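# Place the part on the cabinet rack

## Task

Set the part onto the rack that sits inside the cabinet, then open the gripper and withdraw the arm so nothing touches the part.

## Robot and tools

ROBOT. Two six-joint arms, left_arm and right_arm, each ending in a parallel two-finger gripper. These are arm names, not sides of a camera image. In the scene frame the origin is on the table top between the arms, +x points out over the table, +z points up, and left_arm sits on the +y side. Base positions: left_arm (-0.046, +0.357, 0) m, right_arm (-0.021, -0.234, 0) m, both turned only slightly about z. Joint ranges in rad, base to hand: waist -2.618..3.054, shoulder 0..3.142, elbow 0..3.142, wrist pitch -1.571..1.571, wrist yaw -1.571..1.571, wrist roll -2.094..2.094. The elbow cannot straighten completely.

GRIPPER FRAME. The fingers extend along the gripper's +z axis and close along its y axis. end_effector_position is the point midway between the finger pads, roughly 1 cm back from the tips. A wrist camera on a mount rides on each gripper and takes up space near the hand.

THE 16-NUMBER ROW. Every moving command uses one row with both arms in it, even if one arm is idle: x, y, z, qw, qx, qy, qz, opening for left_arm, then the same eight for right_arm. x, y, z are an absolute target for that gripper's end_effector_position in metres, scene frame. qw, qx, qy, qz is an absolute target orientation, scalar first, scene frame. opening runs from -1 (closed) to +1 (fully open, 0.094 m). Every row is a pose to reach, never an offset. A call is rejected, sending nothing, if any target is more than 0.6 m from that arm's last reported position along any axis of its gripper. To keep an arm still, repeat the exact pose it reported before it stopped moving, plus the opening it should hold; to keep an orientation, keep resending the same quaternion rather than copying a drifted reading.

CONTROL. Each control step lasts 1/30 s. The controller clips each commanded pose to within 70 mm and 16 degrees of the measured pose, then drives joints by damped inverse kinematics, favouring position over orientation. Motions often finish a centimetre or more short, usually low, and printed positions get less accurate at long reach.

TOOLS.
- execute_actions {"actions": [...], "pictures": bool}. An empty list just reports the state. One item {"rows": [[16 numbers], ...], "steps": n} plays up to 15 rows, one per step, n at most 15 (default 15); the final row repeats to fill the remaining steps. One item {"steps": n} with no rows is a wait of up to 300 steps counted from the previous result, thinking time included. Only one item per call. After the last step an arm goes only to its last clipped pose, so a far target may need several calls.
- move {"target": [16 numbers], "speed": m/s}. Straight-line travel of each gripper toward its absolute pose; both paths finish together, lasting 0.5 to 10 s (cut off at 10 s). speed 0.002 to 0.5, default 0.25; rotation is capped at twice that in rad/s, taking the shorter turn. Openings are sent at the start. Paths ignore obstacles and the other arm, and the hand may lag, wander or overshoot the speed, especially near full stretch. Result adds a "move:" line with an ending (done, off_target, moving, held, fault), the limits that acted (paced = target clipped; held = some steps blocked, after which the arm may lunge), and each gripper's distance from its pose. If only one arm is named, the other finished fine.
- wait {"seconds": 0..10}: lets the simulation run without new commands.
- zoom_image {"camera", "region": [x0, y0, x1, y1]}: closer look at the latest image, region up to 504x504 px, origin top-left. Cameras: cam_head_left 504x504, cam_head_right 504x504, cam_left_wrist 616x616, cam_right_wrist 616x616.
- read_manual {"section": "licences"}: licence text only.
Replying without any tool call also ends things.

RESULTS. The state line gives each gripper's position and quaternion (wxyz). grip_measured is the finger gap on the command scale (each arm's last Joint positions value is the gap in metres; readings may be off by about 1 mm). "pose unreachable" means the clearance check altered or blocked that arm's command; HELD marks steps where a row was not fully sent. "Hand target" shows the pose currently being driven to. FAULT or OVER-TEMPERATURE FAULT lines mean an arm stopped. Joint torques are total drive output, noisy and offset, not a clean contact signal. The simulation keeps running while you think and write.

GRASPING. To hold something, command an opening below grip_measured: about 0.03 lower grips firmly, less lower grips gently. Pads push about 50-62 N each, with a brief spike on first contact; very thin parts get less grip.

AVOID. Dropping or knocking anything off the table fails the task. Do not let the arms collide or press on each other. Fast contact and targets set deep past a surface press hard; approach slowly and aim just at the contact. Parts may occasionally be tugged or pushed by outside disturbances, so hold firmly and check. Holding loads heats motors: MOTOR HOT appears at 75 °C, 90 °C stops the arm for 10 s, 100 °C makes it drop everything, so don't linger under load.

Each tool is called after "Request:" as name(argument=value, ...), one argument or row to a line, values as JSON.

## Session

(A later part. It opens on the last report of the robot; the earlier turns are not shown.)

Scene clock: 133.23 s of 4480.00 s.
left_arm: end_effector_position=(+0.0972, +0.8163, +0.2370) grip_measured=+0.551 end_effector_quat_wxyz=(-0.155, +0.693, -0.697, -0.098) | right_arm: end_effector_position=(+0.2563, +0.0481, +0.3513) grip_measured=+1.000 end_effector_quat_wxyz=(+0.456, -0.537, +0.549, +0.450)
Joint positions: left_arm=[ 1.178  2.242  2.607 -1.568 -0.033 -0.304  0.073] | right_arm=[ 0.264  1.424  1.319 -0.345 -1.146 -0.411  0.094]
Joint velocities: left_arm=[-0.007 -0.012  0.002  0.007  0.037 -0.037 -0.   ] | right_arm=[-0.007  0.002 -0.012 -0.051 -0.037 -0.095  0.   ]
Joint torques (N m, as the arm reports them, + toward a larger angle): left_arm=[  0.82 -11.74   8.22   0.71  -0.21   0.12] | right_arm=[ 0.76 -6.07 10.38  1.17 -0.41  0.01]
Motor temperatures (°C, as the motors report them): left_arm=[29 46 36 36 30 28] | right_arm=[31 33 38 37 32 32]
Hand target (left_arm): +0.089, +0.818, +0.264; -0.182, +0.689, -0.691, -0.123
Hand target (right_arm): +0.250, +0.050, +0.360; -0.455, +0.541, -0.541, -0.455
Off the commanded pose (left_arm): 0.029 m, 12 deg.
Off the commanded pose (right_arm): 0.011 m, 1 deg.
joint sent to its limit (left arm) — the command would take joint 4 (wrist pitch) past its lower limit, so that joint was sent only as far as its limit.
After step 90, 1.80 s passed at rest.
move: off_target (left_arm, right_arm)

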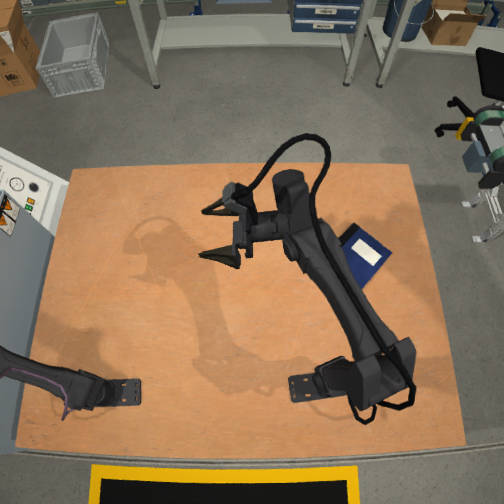

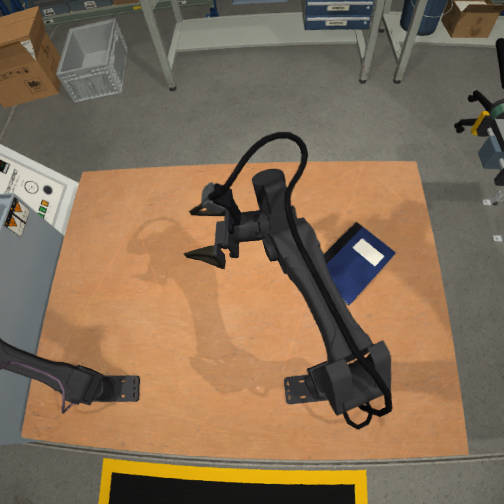

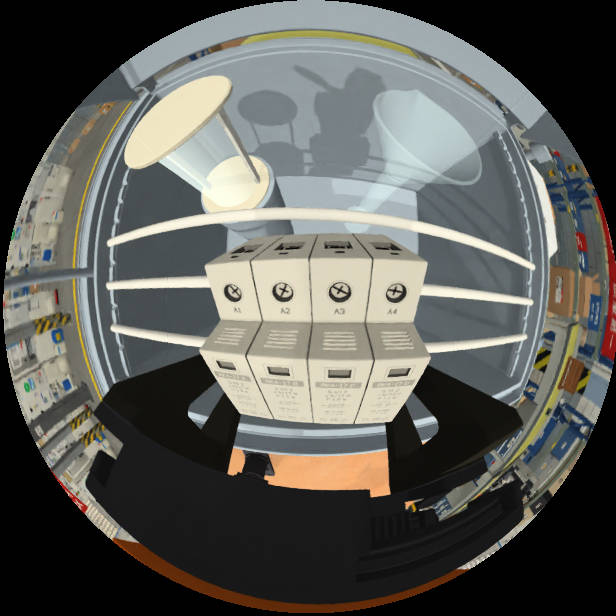

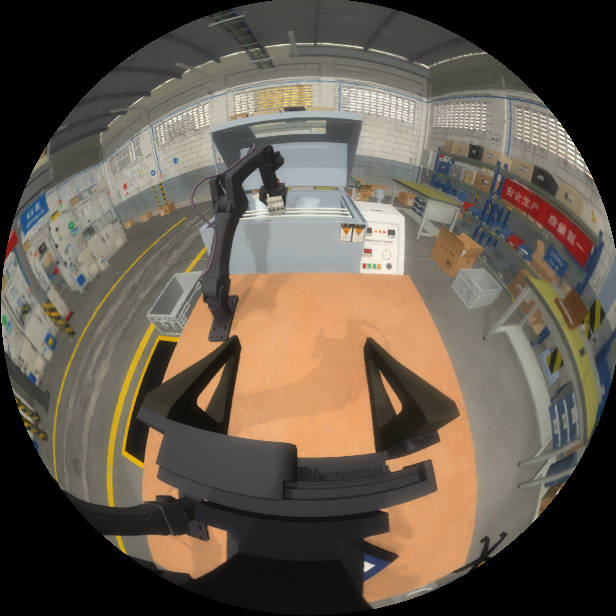

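Request:
move(
  target=[0.09,0.82,0.25,0.06,-0.704,0.704,0.06,0.52,0.25,0.05,0.36,0.455,-0.542,0.542,0.455,1],
  speed=0.01,
)

Request:
zoom_image(
  camera="cam_right_wrist",
  region=[225, 180, 325, 240],
)

Scene clock: 148.30 s of 4480.00 s.
left_arm: end_effector_position=(+0.0973, +0.8168, +0.2356) grip_measured=+0.551 end_effector_quat_wxyz=(-0.154, +0.693, -0.698, -0.097) | right_arm: end_effector_position=(+0.2564, +0.0481, +0.3513) grip_measured=+1.000 end_effector_quat_wxyz=(+0.457, -0.537, +0.549, +0.449)
Joint positions: left_arm=[ 1.178  2.245  2.607 -1.568 -0.033 -0.303  0.073] | right_arm=[ 0.264  1.424  1.319 -0.345 -1.146 -0.411  0.094]
Joint velocities: left_arm=[-0.012  0.002 -0.007  0.037 -0.037 -0.037  0.   ] | right_arm=[ 0.002 -0.007 -0.007 -0.037 -0.037 -0.007  0.   ]
Joint torques (N m, as the arm reports them, + toward a larger angle): left_arm=[  0.75 -10.74   6.73   0.7   -0.19   0.1 ] | right_arm=[ 0.79 -6.06 10.24  1.17 -0.41  0.02]
Motor temperatures (°C, as the motors report them): left_arm=[29 46 36 36 30 28] | right_arm=[31 33 38 37 32 32]
Hand target (left_arm): +0.090, +0.819, +0.249; -0.165, +0.692, -0.694, -0.114
Hand target (right_arm): +0.250, +0.050, +0.360; -0.455, +0.541, -0.542, -0.455
Off the commanded pose (left_arm): 0.016 m, 12 deg.
Off the commanded pose (right_arm): 0.011 m, 1 deg.
joint sent to its limit (left arm) — the command would take joint 4 (wrist pitch) past its lower limit, so that joint was sent only as far as its limit.
After step 90, 1.87 s passed at rest.
move: off_target (left_arm, right_arm; path cut at 10 s)

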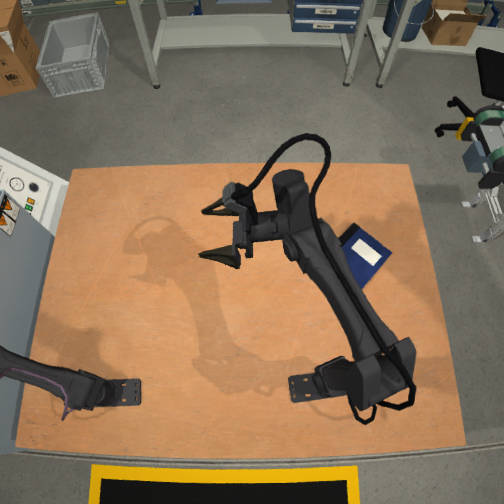

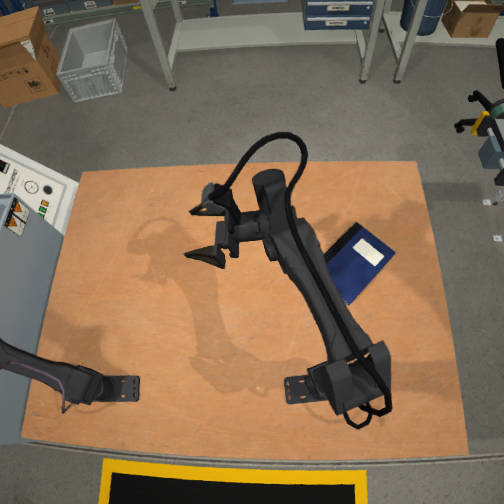

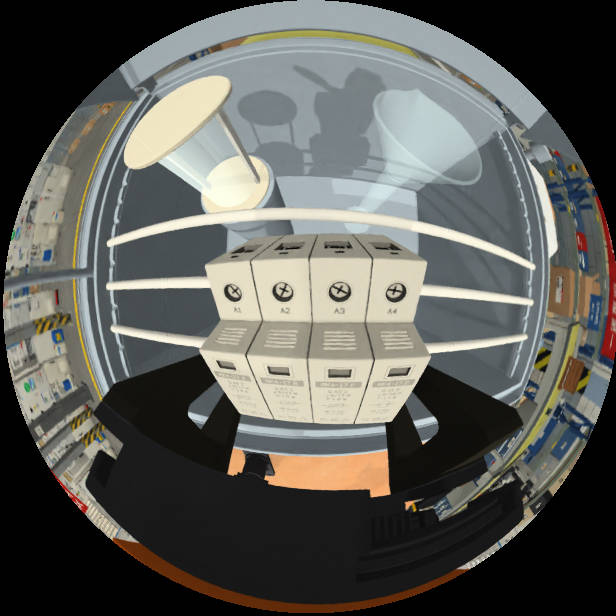

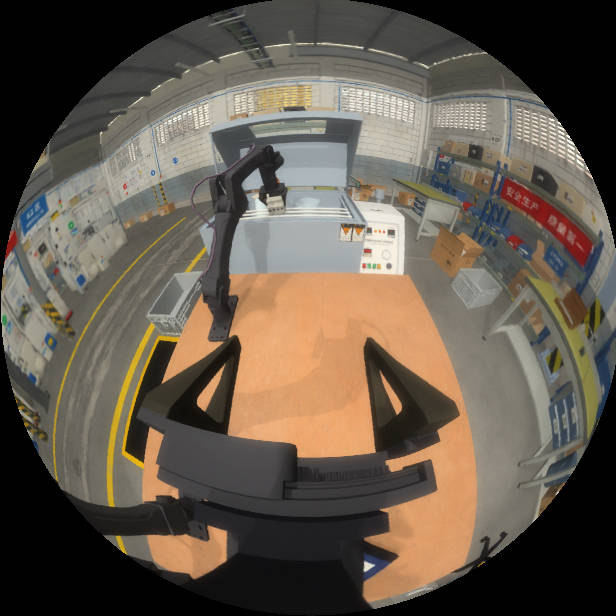

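Region (225, 180, 325, 240) of cam_right_wrist's 616x616 image, scaled by 5.040, with more detail than that image has; it fills the top 302 rows of this view, and the rest is white.

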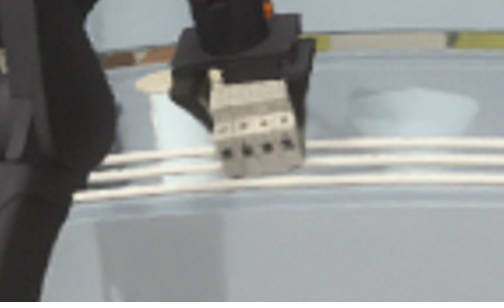

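Request:
move(
  target=[0.09,0.82,0.25,0.06,-0.704,0.704,0.06,0.52,0.27,0.33,0.42,0.345,-0.646,0.542,0.411,1],
)

Request:
zoom_image(
  camera="cam_right_wrist",
  region=[150, 130, 400, 330],
)

Scene clock: 152.77 s of 4480.00 s.
left_arm: end_effector_position=(+0.0973, +0.8168, +0.2356) grip_measured=+0.551 end_effector_quat_wxyz=(-0.154, +0.693, -0.698, -0.097) | right_arm: end_effector_position=(+0.2716, +0.3306, +0.4092) grip_measured=+1.000 end_effector_quat_wxyz=(+0.468, -0.545, +0.521, +0.461)
Joint positions: left_arm=[ 1.178  2.245  2.607 -1.568 -0.033 -0.303  0.073] | right_arm=[ 0.813  2.425  2.84  -0.591 -0.662 -0.138  0.094]
Joint velocities: left_arm=[ 0.027  0.002 -0.007 -0.11  -0.081 -0.007 -0.001] | right_arm=[ 0.007 -0.007 -0.027  0.007 -0.095 -0.037  0.   ]
Joint torques (N m, as the arm reports them, + toward a larger angle): left_arm=[  0.75 -10.8    6.79   0.7   -0.2    0.1 ] | right_arm=[ -0.12 -12.63   9.92   1.66  -0.08   0.06]
Motor temperatures (°C, as the motors report them): left_arm=[29 46 36 36 30 28] | right_arm=[31 34 38 37 32 32]
Hand target (left_arm): +0.090, +0.819, +0.249; -0.165, +0.692, -0.694, -0.115
Hand target (right_arm): +0.273, +0.328, +0.420; -0.480, +0.540, -0.514, -0.463
Off the commanded pose (left_arm): 0.016 m, 12 deg.
Off the commanded pose (right_arm): 0.011 m, 19 deg; orientation clipped at the last step of the last action.
elbow stopped short (right arm): the move would have taken joint 3 (elbow) straighter than the controller allows; a more bent joint 3 avoids this.
joint sent to its limit (left arm) — the command would take joint 4 (wrist pitch) past its lower limit, so that joint was sent only as far as its limit.
move: off_target (left_arm, right_arm); limits=paced

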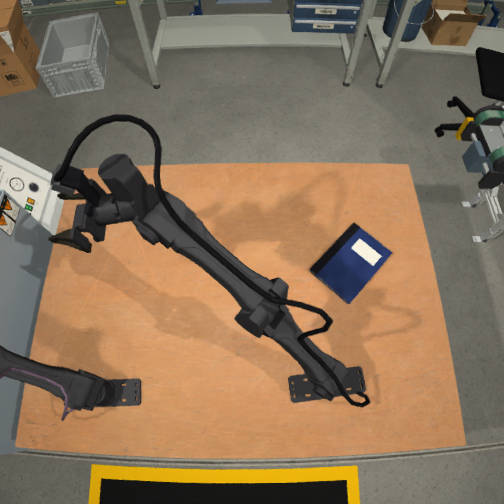

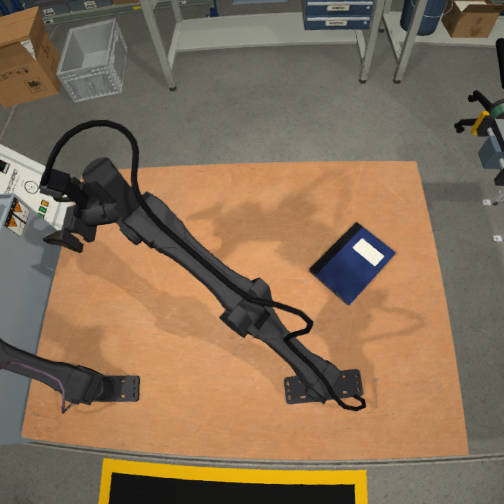

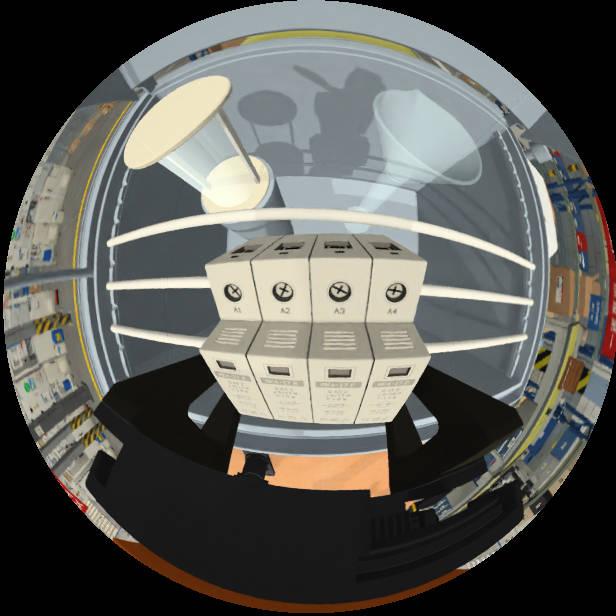

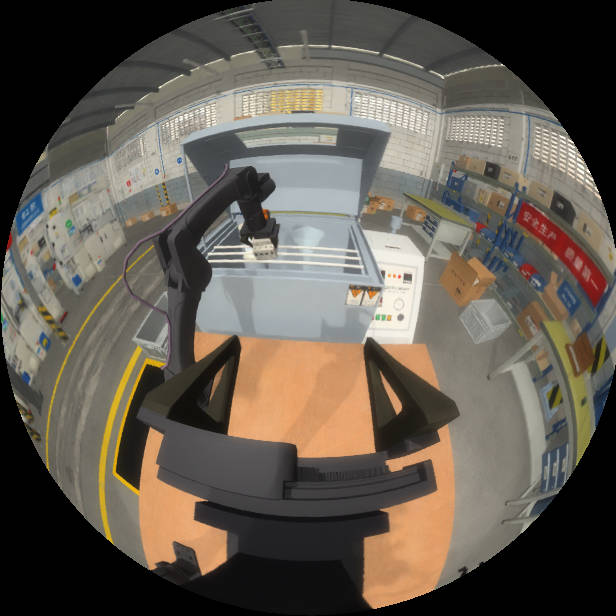

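Region (150, 130, 400, 330) of cam_right_wrist's 616x616 image, scaled by 2.016, with more detail than that image has; it fills the top 403 rows of this view, and the rest is white.

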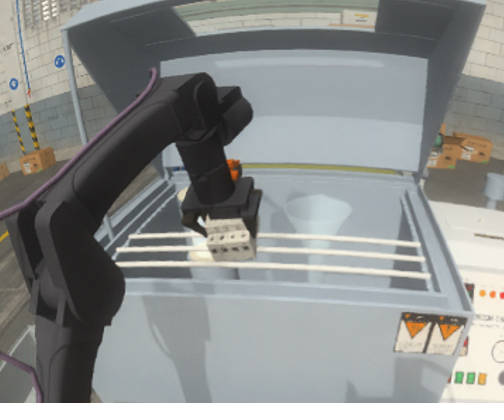

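Request:
move(
  target=[0.09,0.80,0.28,0.06,-0.704,0.704,0.06,0.52,0.27,0.33,0.42,0.468,-0.545,0.521,0.461,1],
  speed=0.03,
)

Request:
move(
  target=[0.09,0.778,0.268,0.06,-0.704,0.704,0.06,0.52,0.27,0.33,0.42,0.468,-0.545,0.521,0.461,1],
  speed=0.02,
)

Request:
zoom_image(
  camera="cam_right_wrist",
  region=[200, 200, 350, 300],
)

Scene clock: 159.90 s of 4480.00 s.
left_arm: end_effector_position=(+0.0936, +0.8076, +0.2484) grip_measured=+0.551 end_effector_quat_wxyz=(-0.159, +0.692, -0.697, -0.102) | right_arm: end_effector_position=(+0.2732, +0.3307, +0.4094) grip_measured=+1.000 end_effector_quat_wxyz=(+0.468, -0.541, +0.525, +0.461)
Joint positions: left_arm=[ 1.178  2.192  2.569 -1.568 -0.037 -0.303  0.073] | right_arm=[ 0.813  2.425  2.84  -0.589 -0.654 -0.128  0.094]
Joint velocities: left_arm=[ 0.002  0.017  0.007  0.007 -0.022 -0.022 -0.   ] | right_arm=[-0.012 -0.002  0.007 -0.037 -0.007 -0.066  0.   ]
Joint torques (N m, as the arm reports them, + toward a larger angle): left_arm=[ -0.37 -13.82   5.71   0.73  -0.24   0.02] | right_arm=[  0.39 -12.86   9.88   1.58  -0.07   0.07]
Motor temperatures (°C, as the motors report them): left_arm=[29 47 36 36 30 28] | right_arm=[31 36 38 38 32 32]
Hand target (left_arm): +0.090, +0.800, +0.279; -0.186, +0.687, -0.691, -0.125
Hand target (right_arm): +0.270, +0.329, +0.419; -0.475, +0.539, -0.519, -0.464
Off the commanded pose (left_arm): 0.033 m, 12 deg.
Off the commanded pose (right_arm): 0.011 m, 1 deg.
elbow stopped short (right arm): the move would have taken joint 3 (elbow) straighter than the controller allows; a more bent joint 3 avoids this.
joint sent to its limit (left arm) — the command would take joint 4 (wrist pitch) past its lower limit, so that joint was sent only as far as its limit.
After step 90, 0.47 s passed at rest.
move: off_target (left_arm, right_arm)

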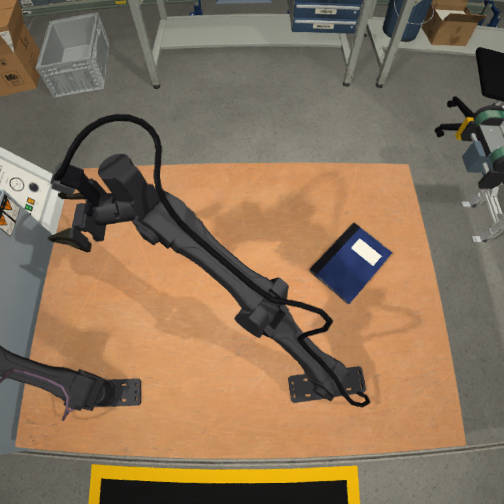

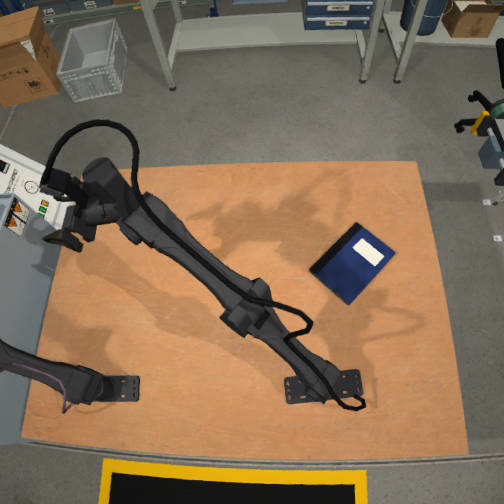

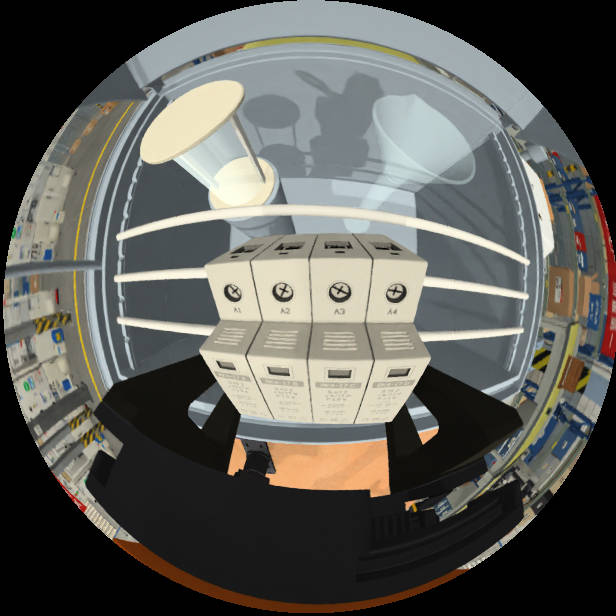

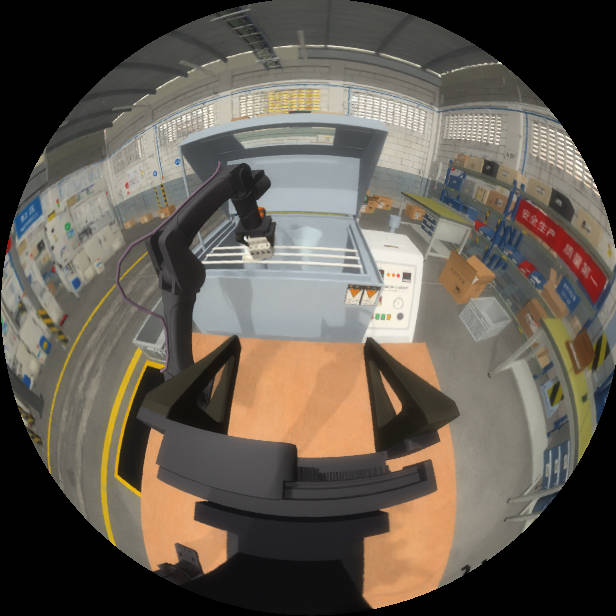

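Scene clock: 165.57 s of 4480.00 s.
left_arm: end_effector_position=(+0.0916, +0.7852, +0.2377) grip_measured=+0.549 end_effector_quat_wxyz=(-0.129, +0.695, -0.702, -0.086) | right_arm: end_effector_position=(+0.2732, +0.3307, +0.4094) grip_measured=+1.000 end_effector_quat_wxyz=(+0.468, -0.541, +0.525, +0.461)
Joint positions: left_arm=[ 1.165  2.123  2.429 -1.568 -0.039 -0.313  0.073] | right_arm=[ 0.813  2.425  2.84  -0.589 -0.654 -0.128  0.094]
Joint velocities: left_arm=[-0.007 -0.002 -0.002  0.037 -0.051  0.051  0.   ] | right_arm=[-0.012  0.002  0.002  0.037 -0.081  0.007  0.   ]
Joint torques (N m, as the arm reports them, + toward a larger angle): left_arm=[ -0.76 -13.43   5.87   0.62  -0.2   -0.06] | right_arm=[  0.42 -12.89   9.9    1.59  -0.05   0.06]
Motor temperatures (°C, as the motors report them): left_arm=[29 48 35 36 30 28] | right_arm=[31 38 38 39 32 32]
Hand target (left_arm): +0.090, +0.778, +0.267; -0.157, +0.693, -0.696, -0.107
Hand target (right_arm): +0.270, +0.329, +0.420; -0.475, +0.538, -0.519, -0.464
Off the commanded pose (left_arm): 0.031 m, 8 deg.
Off the commanded pose (right_arm): 0.011 m, 1 deg.
elbow stopped short (right arm): the move would have taken joint 3 (elbow) straighter than the controller allows; a more bent joint 3 avoids this.
joint sent to its limit (left arm) — the command would take joint 4 (wrist pitch) past its lower limit, so that joint was sent only as far as its limit.
move: off_target (left_arm, right_arm)

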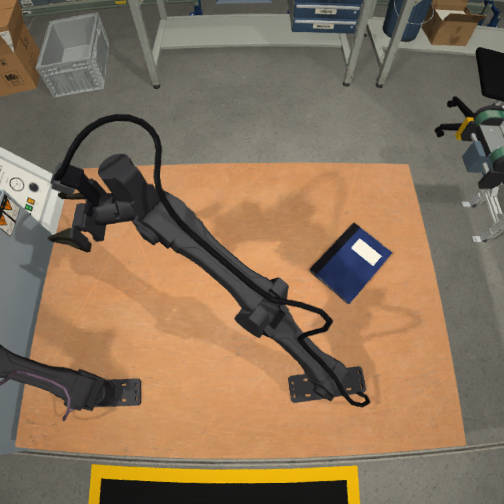

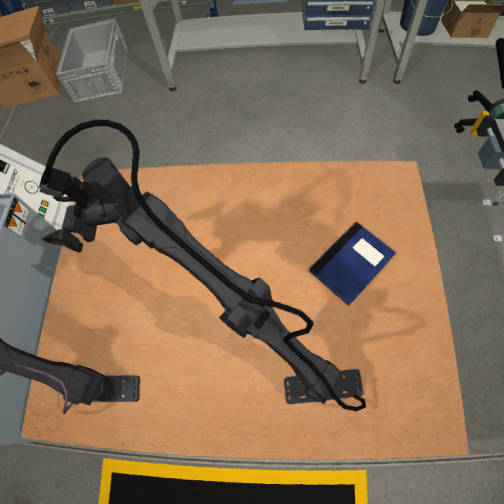

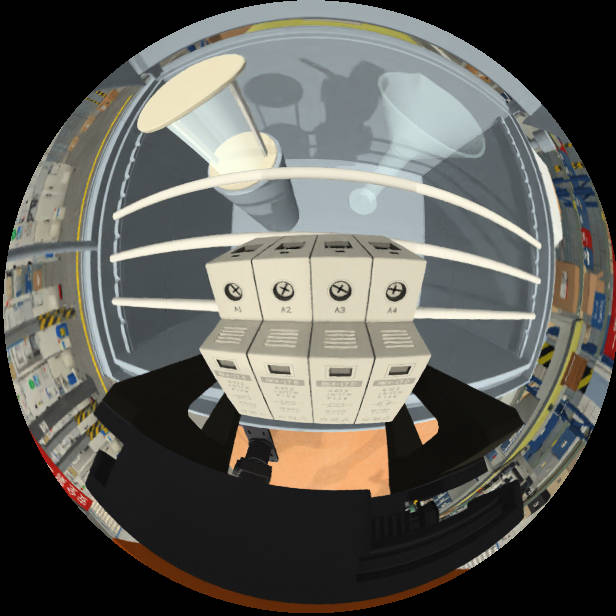

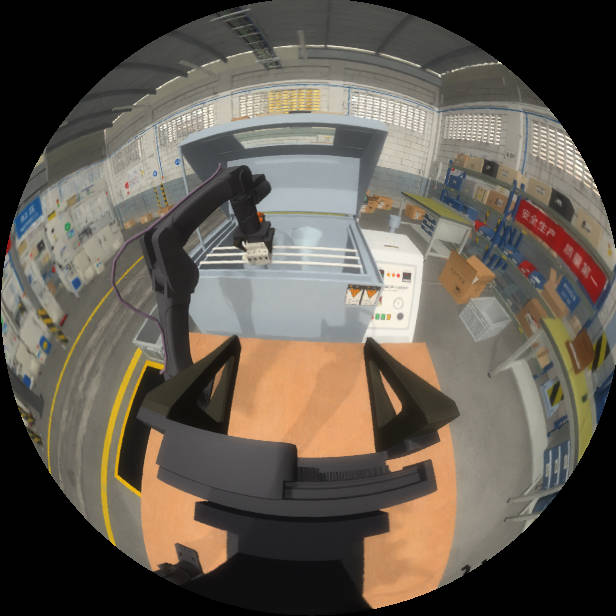

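Region (200, 200, 350, 300) of cam_right_wrist's 616x616 image, scaled by 3.360, with more detail than that image has.

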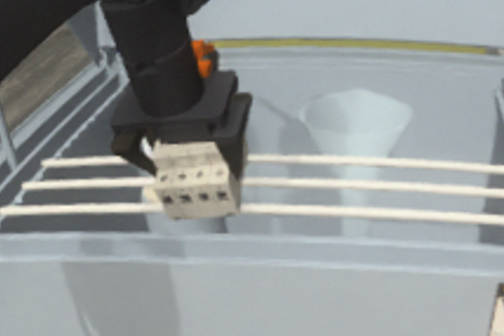

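Request:
move(
  target=[0.09,0.770,0.272,0.06,-0.704,0.704,0.06,0.52,0.27,0.33,0.42,0.468,-0.545,0.521,0.461,1],
  speed=0.01,
)

Request:
zoom_image(
  camera="cam_right_wrist",
  region=[200, 200, 350, 300],
)

Scene clock: 175.97 s of 4480.00 s.
left_arm: end_effector_position=(+0.0917, +0.7783, +0.2448) grip_measured=+0.549 end_effector_quat_wxyz=(-0.133, +0.695, -0.701, -0.088) | right_arm: end_effector_position=(+0.2732, +0.3307, +0.4094) grip_measured=+1.000 end_effector_quat_wxyz=(+0.468, -0.541, +0.525, +0.461)
Joint positions: left_arm=[ 1.16   2.09   2.405 -1.568 -0.04  -0.319  0.073] | right_arm=[ 0.813  2.425  2.84  -0.589 -0.654 -0.128  0.094]
Joint velocities: left_arm=[ 0.012 -0.007  0.002  0.022  0.007 -0.007  0.001] | right_arm=[-0.012 -0.007 -0.012 -0.081 -0.139  0.037  0.   ]
Joint torques (N m, as the arm reports them, + toward a larger angle): left_arm=[ -0.76 -13.18   5.37   0.63  -0.22  -0.05] | right_arm=[  0.37 -12.87   9.87   1.58  -0.06   0.06]
Motor temperatures (°C, as the motors report them): left_arm=[29 51 35 36 30 28] | right_arm=[31 39 38 39 32 32]
Hand target (left_arm): +0.090, +0.770, +0.271; -0.158, +0.692, -0.696, -0.107
Hand target (right_arm): +0.270, +0.329, +0.420; -0.475, +0.538, -0.519, -0.464
Off the commanded pose (left_arm): 0.029 m, 9 deg.
Off the commanded pose (right_arm): 0.011 m, 1 deg.
elbow stopped short (right arm): the move would have taken joint 3 (elbow) straighter than the controller allows; a more bent joint 3 avoids this.
joint sent to its limit (left arm) — the command would take joint 4 (wrist pitch) past its lower limit, so that joint was sent only as far as its limit.
move: off_target (left_arm, right_arm)

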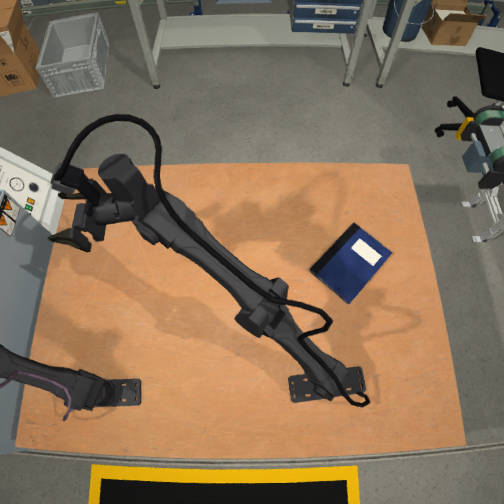

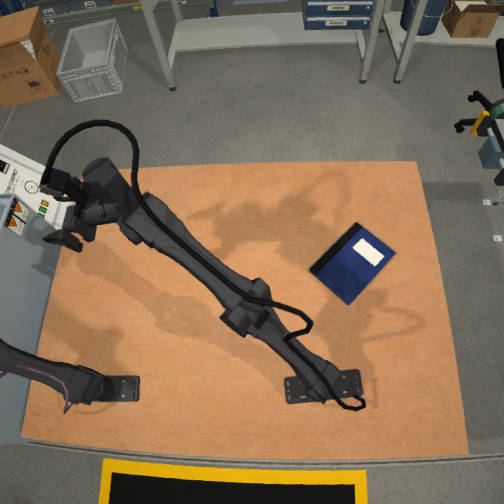

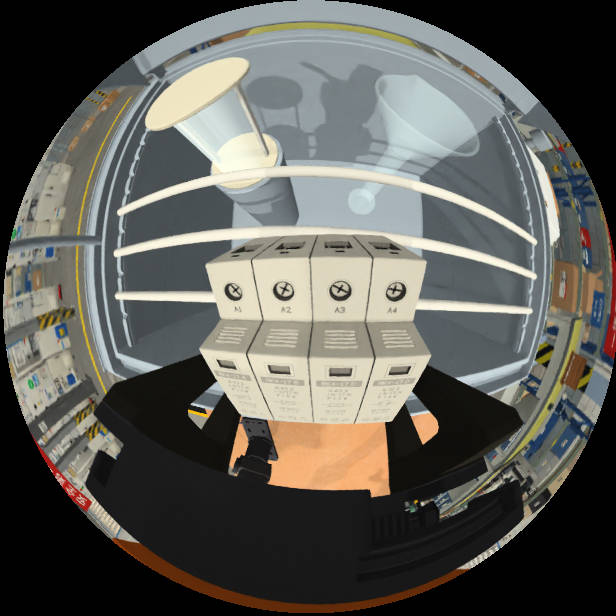

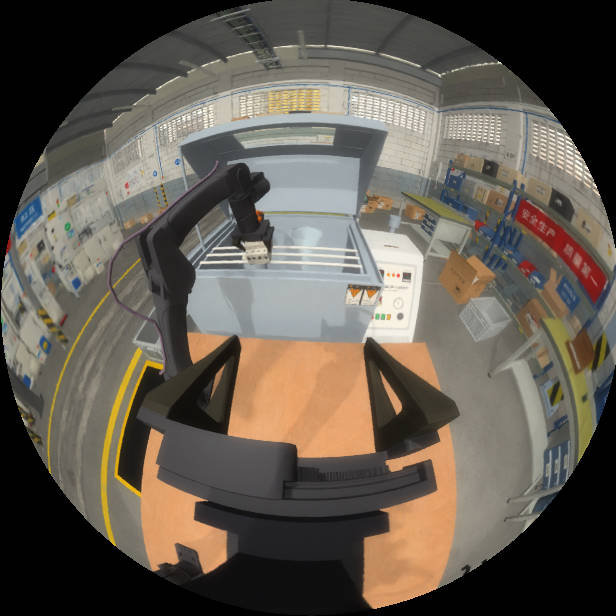

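Region (200, 200, 350, 300) of cam_right_wrist's 616x616 image, scaled by 3.360, with more detail than that image has.

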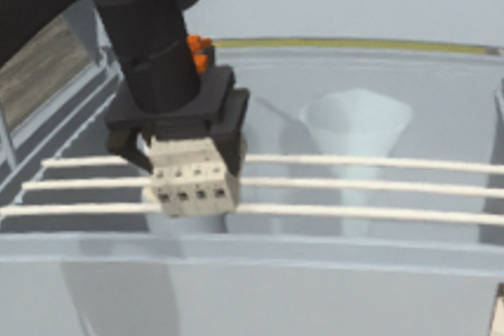

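Request:
move(
  target=[0.09,0.772,0.255,0.06,-0.704,0.704,0.06,0.52,0.27,0.33,0.42,0.468,-0.545,0.521,0.461,1],
  speed=0.015,
)

Request:
zoom_image(
  camera="cam_right_wrist",
  region=[200, 200, 350, 300],
)

Scene clock: 182.93 s of 4480.00 s.
left_arm: end_effector_position=(+0.0916, +0.7778, +0.2250) grip_measured=+0.549 end_effector_quat_wxyz=(-0.108, +0.697, -0.704, -0.075) | right_arm: end_effector_position=(+0.2732, +0.3307, +0.4094) grip_measured=+1.000 end_effector_quat_wxyz=(+0.468, -0.541, +0.525, +0.461)
Joint positions: left_arm=[ 1.16   2.116  2.374 -1.568 -0.04  -0.319  0.073] | right_arm=[ 0.813  2.425  2.84  -0.589 -0.654 -0.128  0.094]
Joint velocities: left_arm=[-0.002  0.002  0.002 -0.066 -0.095 -0.037 -0.   ] | right_arm=[ 0.007 -0.002  0.017 -0.007 -0.081  0.007  0.   ]
Joint torques (N m, as the arm reports them, + toward a larger angle): left_arm=[ -0.57 -13.39   6.01   0.54  -0.21  -0.06] | right_arm=[  0.42 -12.87   9.88   1.57  -0.05   0.06]
Motor temperatures (°C, as the motors report them): left_arm=[29 51 35 36 30 28] | right_arm=[31 40 38 40 32 32]
Hand target (left_arm): +0.090, +0.772, +0.254; -0.136, +0.696, -0.698, -0.097
Hand target (right_arm): +0.270, +0.329, +0.420; -0.475, +0.538, -0.519, -0.464
Off the commanded pose (left_arm): 0.031 m, 6 deg.
Off the commanded pose (right_arm): 0.011 m, 1 deg.
elbow stopped short (right arm): the move would have taken joint 3 (elbow) straighter than the controller allows; a more bent joint 3 avoids this.
joint sent to its limit (left arm) — the command would take joint 4 (wrist pitch) past its lower limit, so that joint was sent only as far as its limit.
move: off_target (left_arm, right_arm)

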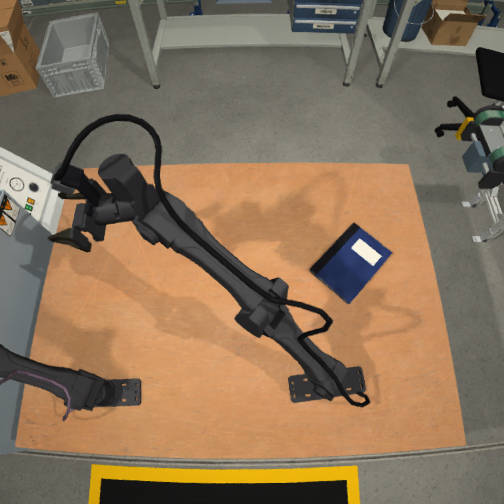

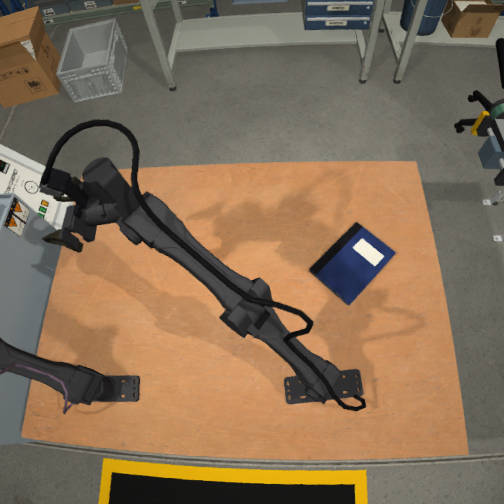

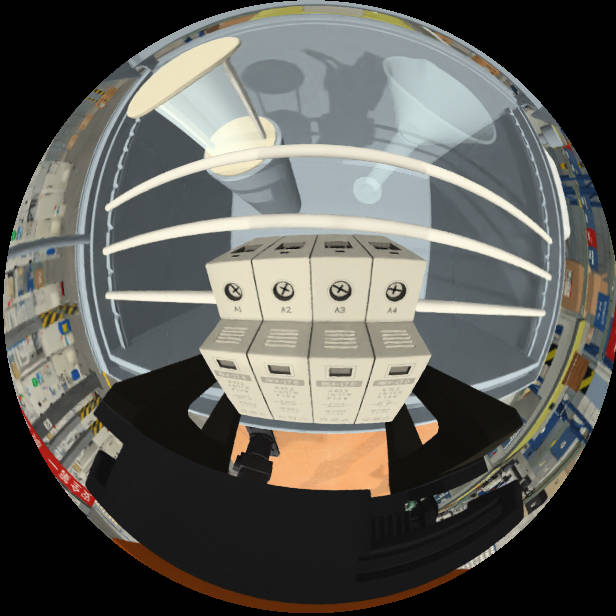

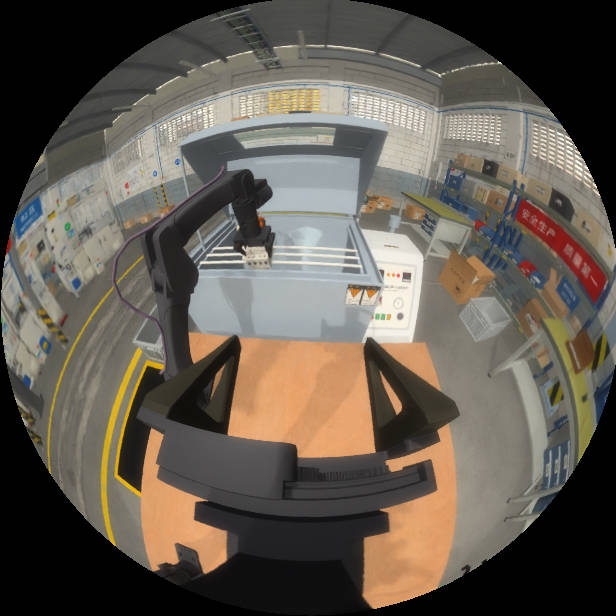

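Region (200, 200, 350, 300) of cam_right_wrist's 616x616 image, scaled by 3.360, with more detail than that image has.

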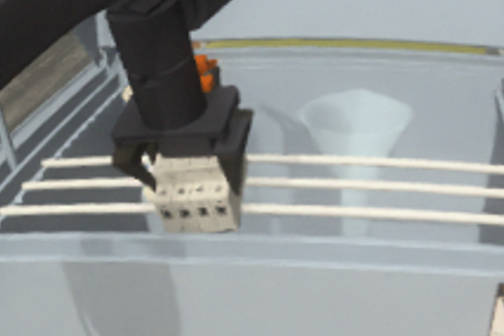

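Request:
move(
  target=[0.09,0.808,0.268,0.06,-0.704,0.704,0.06,0.52,0.27,0.33,0.42,0.468,-0.545,0.521,0.461,1],
  speed=0.02,
)

Request:
move(
  target=[0.09,0.808,0.248,0.03,-0.706,0.706,0.03,0.52,0.27,0.33,0.42,0.468,-0.545,0.521,0.461,1],
  speed=0.012,
)

Request:
zoom_image(
  camera="cam_right_wrist",
  region=[200, 200, 350, 300],
)

Scene clock: 190.47 s of 4480.00 s.
left_arm: end_effector_position=(+0.0976, +0.8037, +0.2398) grip_measured=+0.545 end_effector_quat_wxyz=(+0.147, -0.692, +0.700, +0.095) | right_arm: end_effector_position=(+0.2732, +0.3307, +0.4094) grip_measured=+1.000 end_effector_quat_wxyz=(+0.468, -0.541, +0.525, +0.461)
Joint positions: left_arm=[ 1.166  2.193  2.541 -1.568 -0.039 -0.31   0.073] | right_arm=[ 0.813  2.425  2.84  -0.589 -0.654 -0.128  0.094]
Joint velocities: left_arm=[ 0.007  0.007 -0.012 -0.037 -0.051 -0.037  0.   ] | right_arm=[-0.002 -0.007  0.002  0.007  0.007 -0.066  0.   ]
Joint torques (N m, as the arm reports them, + toward a larger angle): left_arm=[  1.   -11.53   8.29   0.67  -0.17   0.09] | right_arm=[  0.37 -12.87   9.85   1.58  -0.07   0.06]
Motor temperatures (°C, as the motors report them): left_arm=[29 51 36 36 30 28] | right_arm=[31 41 39 40 32 32]
Hand target (left_arm): +0.089, +0.806, +0.267; -0.176, +0.689, -0.692, -0.120
Hand target (right_arm): +0.270, +0.329, +0.420; -0.475, +0.538, -0.519, -0.464
Off the commanded pose (left_arm): 0.030 m, 11 deg.
Off the commanded pose (right_arm): 0.011 m, 1 deg.
elbow stopped short (right arm): the move would have taken joint 3 (elbow) straighter than the controller allows; a more bent joint 3 avoids this.
joint sent to its limit (left arm) — the command would take joint 4 (wrist pitch) past its lower limit, so that joint was sent only as far as its limit.
After step 90, 1.63 s passed at rest.
move: off_target (left_arm, right_arm)

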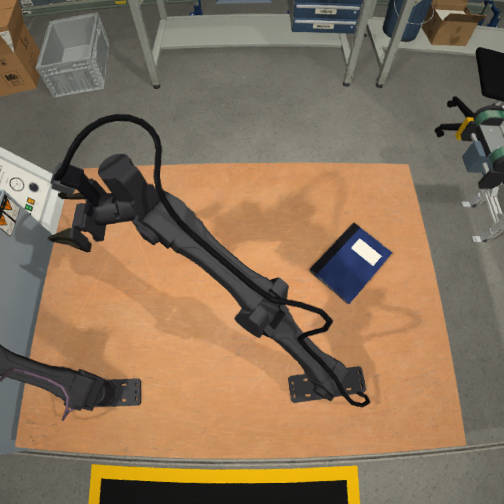

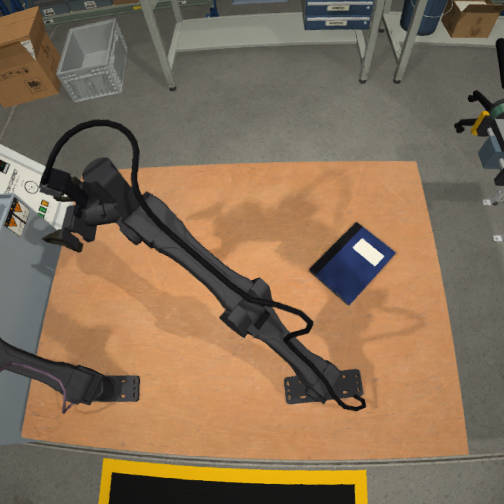

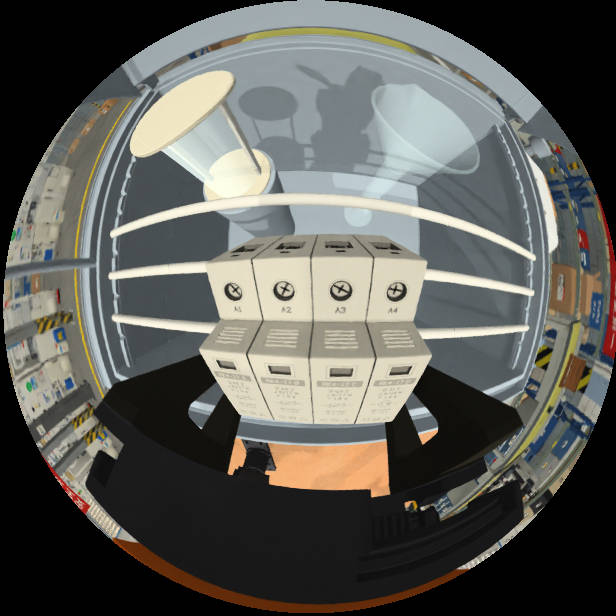

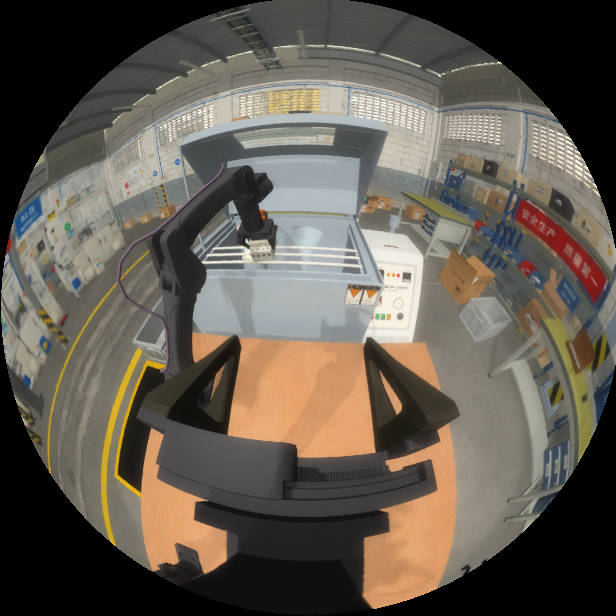

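Scene clock: 200.67 s of 4480.00 s.
left_arm: end_effector_position=(+0.0978, +0.8064, +0.2286) grip_measured=+0.542 end_effector_quat_wxyz=(+0.138, -0.694, +0.702, +0.085) | right_arm: end_effector_position=(+0.2732, +0.3307, +0.4094) grip_measured=+1.000 end_effector_quat_wxyz=(+0.468, -0.541, +0.525, +0.461)
Joint positions: left_arm=[ 1.172  2.217  2.539 -1.568 -0.027 -0.306  0.072] | right_arm=[ 0.813  2.425  2.84  -0.589 -0.654 -0.128  0.094]
Joint velocities: left_arm=[ 0.017 -0.002  0.002  0.022 -0.037 -0.007 -0.   ] | right_arm=[-0.007 -0.002  0.012 -0.007 -0.11   0.022  0.   ]
Joint torques (N m, as the arm reports them, + toward a larger angle): left_arm=[  1.14 -11.66   6.38   0.65  -0.03   0.08] | right_arm=[  0.37 -12.77   9.91   1.55  -0.06   0.05]
Motor temperatures (°C, as the motors report them): left_arm=[29 51 36 36 30 28] | right_arm=[31 41 39 40 32 32]
Hand target (left_arm): +0.090, +0.807, +0.246; -0.157, +0.694, -0.696, -0.097
Hand target (right_arm): +0.270, +0.330, +0.418; -0.474, +0.539, -0.520, -0.463
Off the commanded pose (left_arm): 0.021 m, 14 deg.
Off the commanded pose (right_arm): 0.011 m, 1 deg.
elbow stopped short (right arm): the move would have taken joint 3 (elbow) straighter than the controller allows; a more bent joint 3 avoids this.
joint sent to its limit (left arm) — the command would take joint 4 (wrist pitch) past its lower limit, so that joint was sent only as far as its limit.
move: off_target (left_arm, right_arm; path cut at 10 s)

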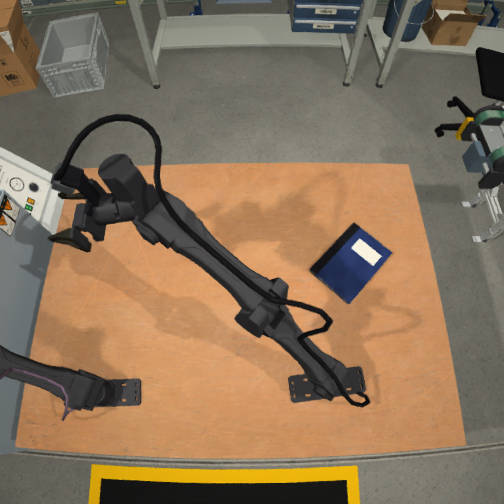

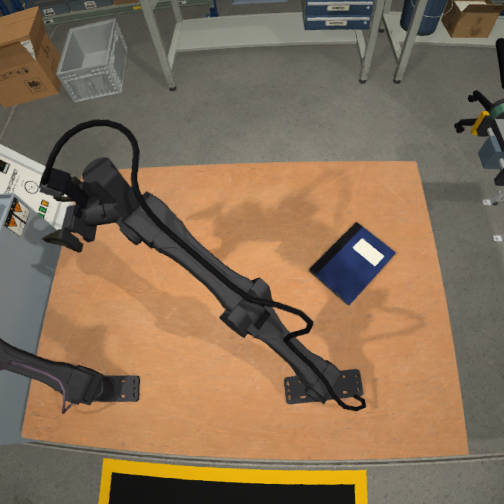

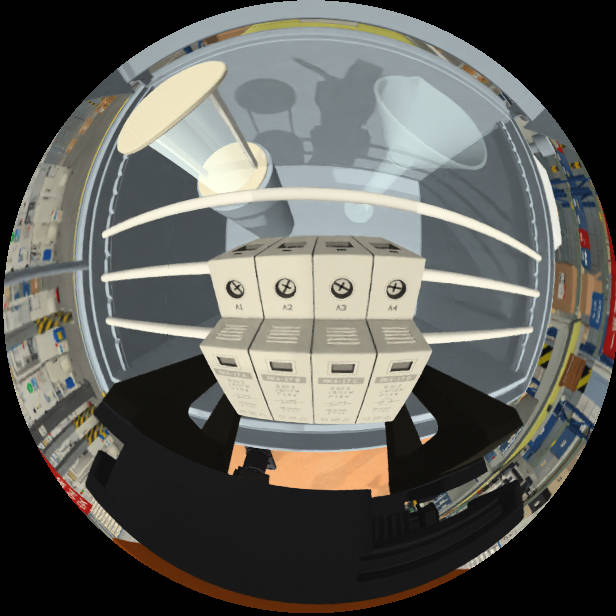

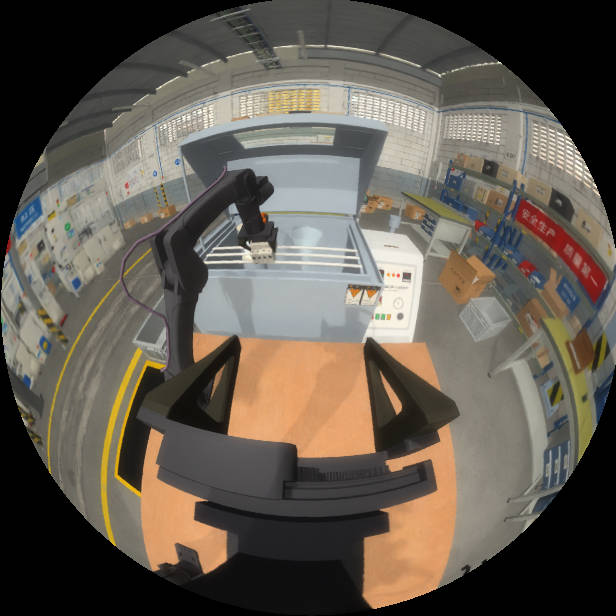

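Region (200, 200, 350, 300) of cam_right_wrist's 616x616 image, scaled by 3.360, with more detail than that image has.

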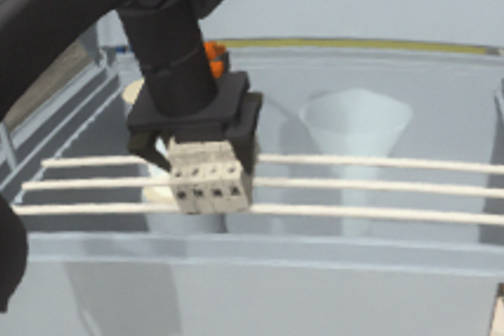

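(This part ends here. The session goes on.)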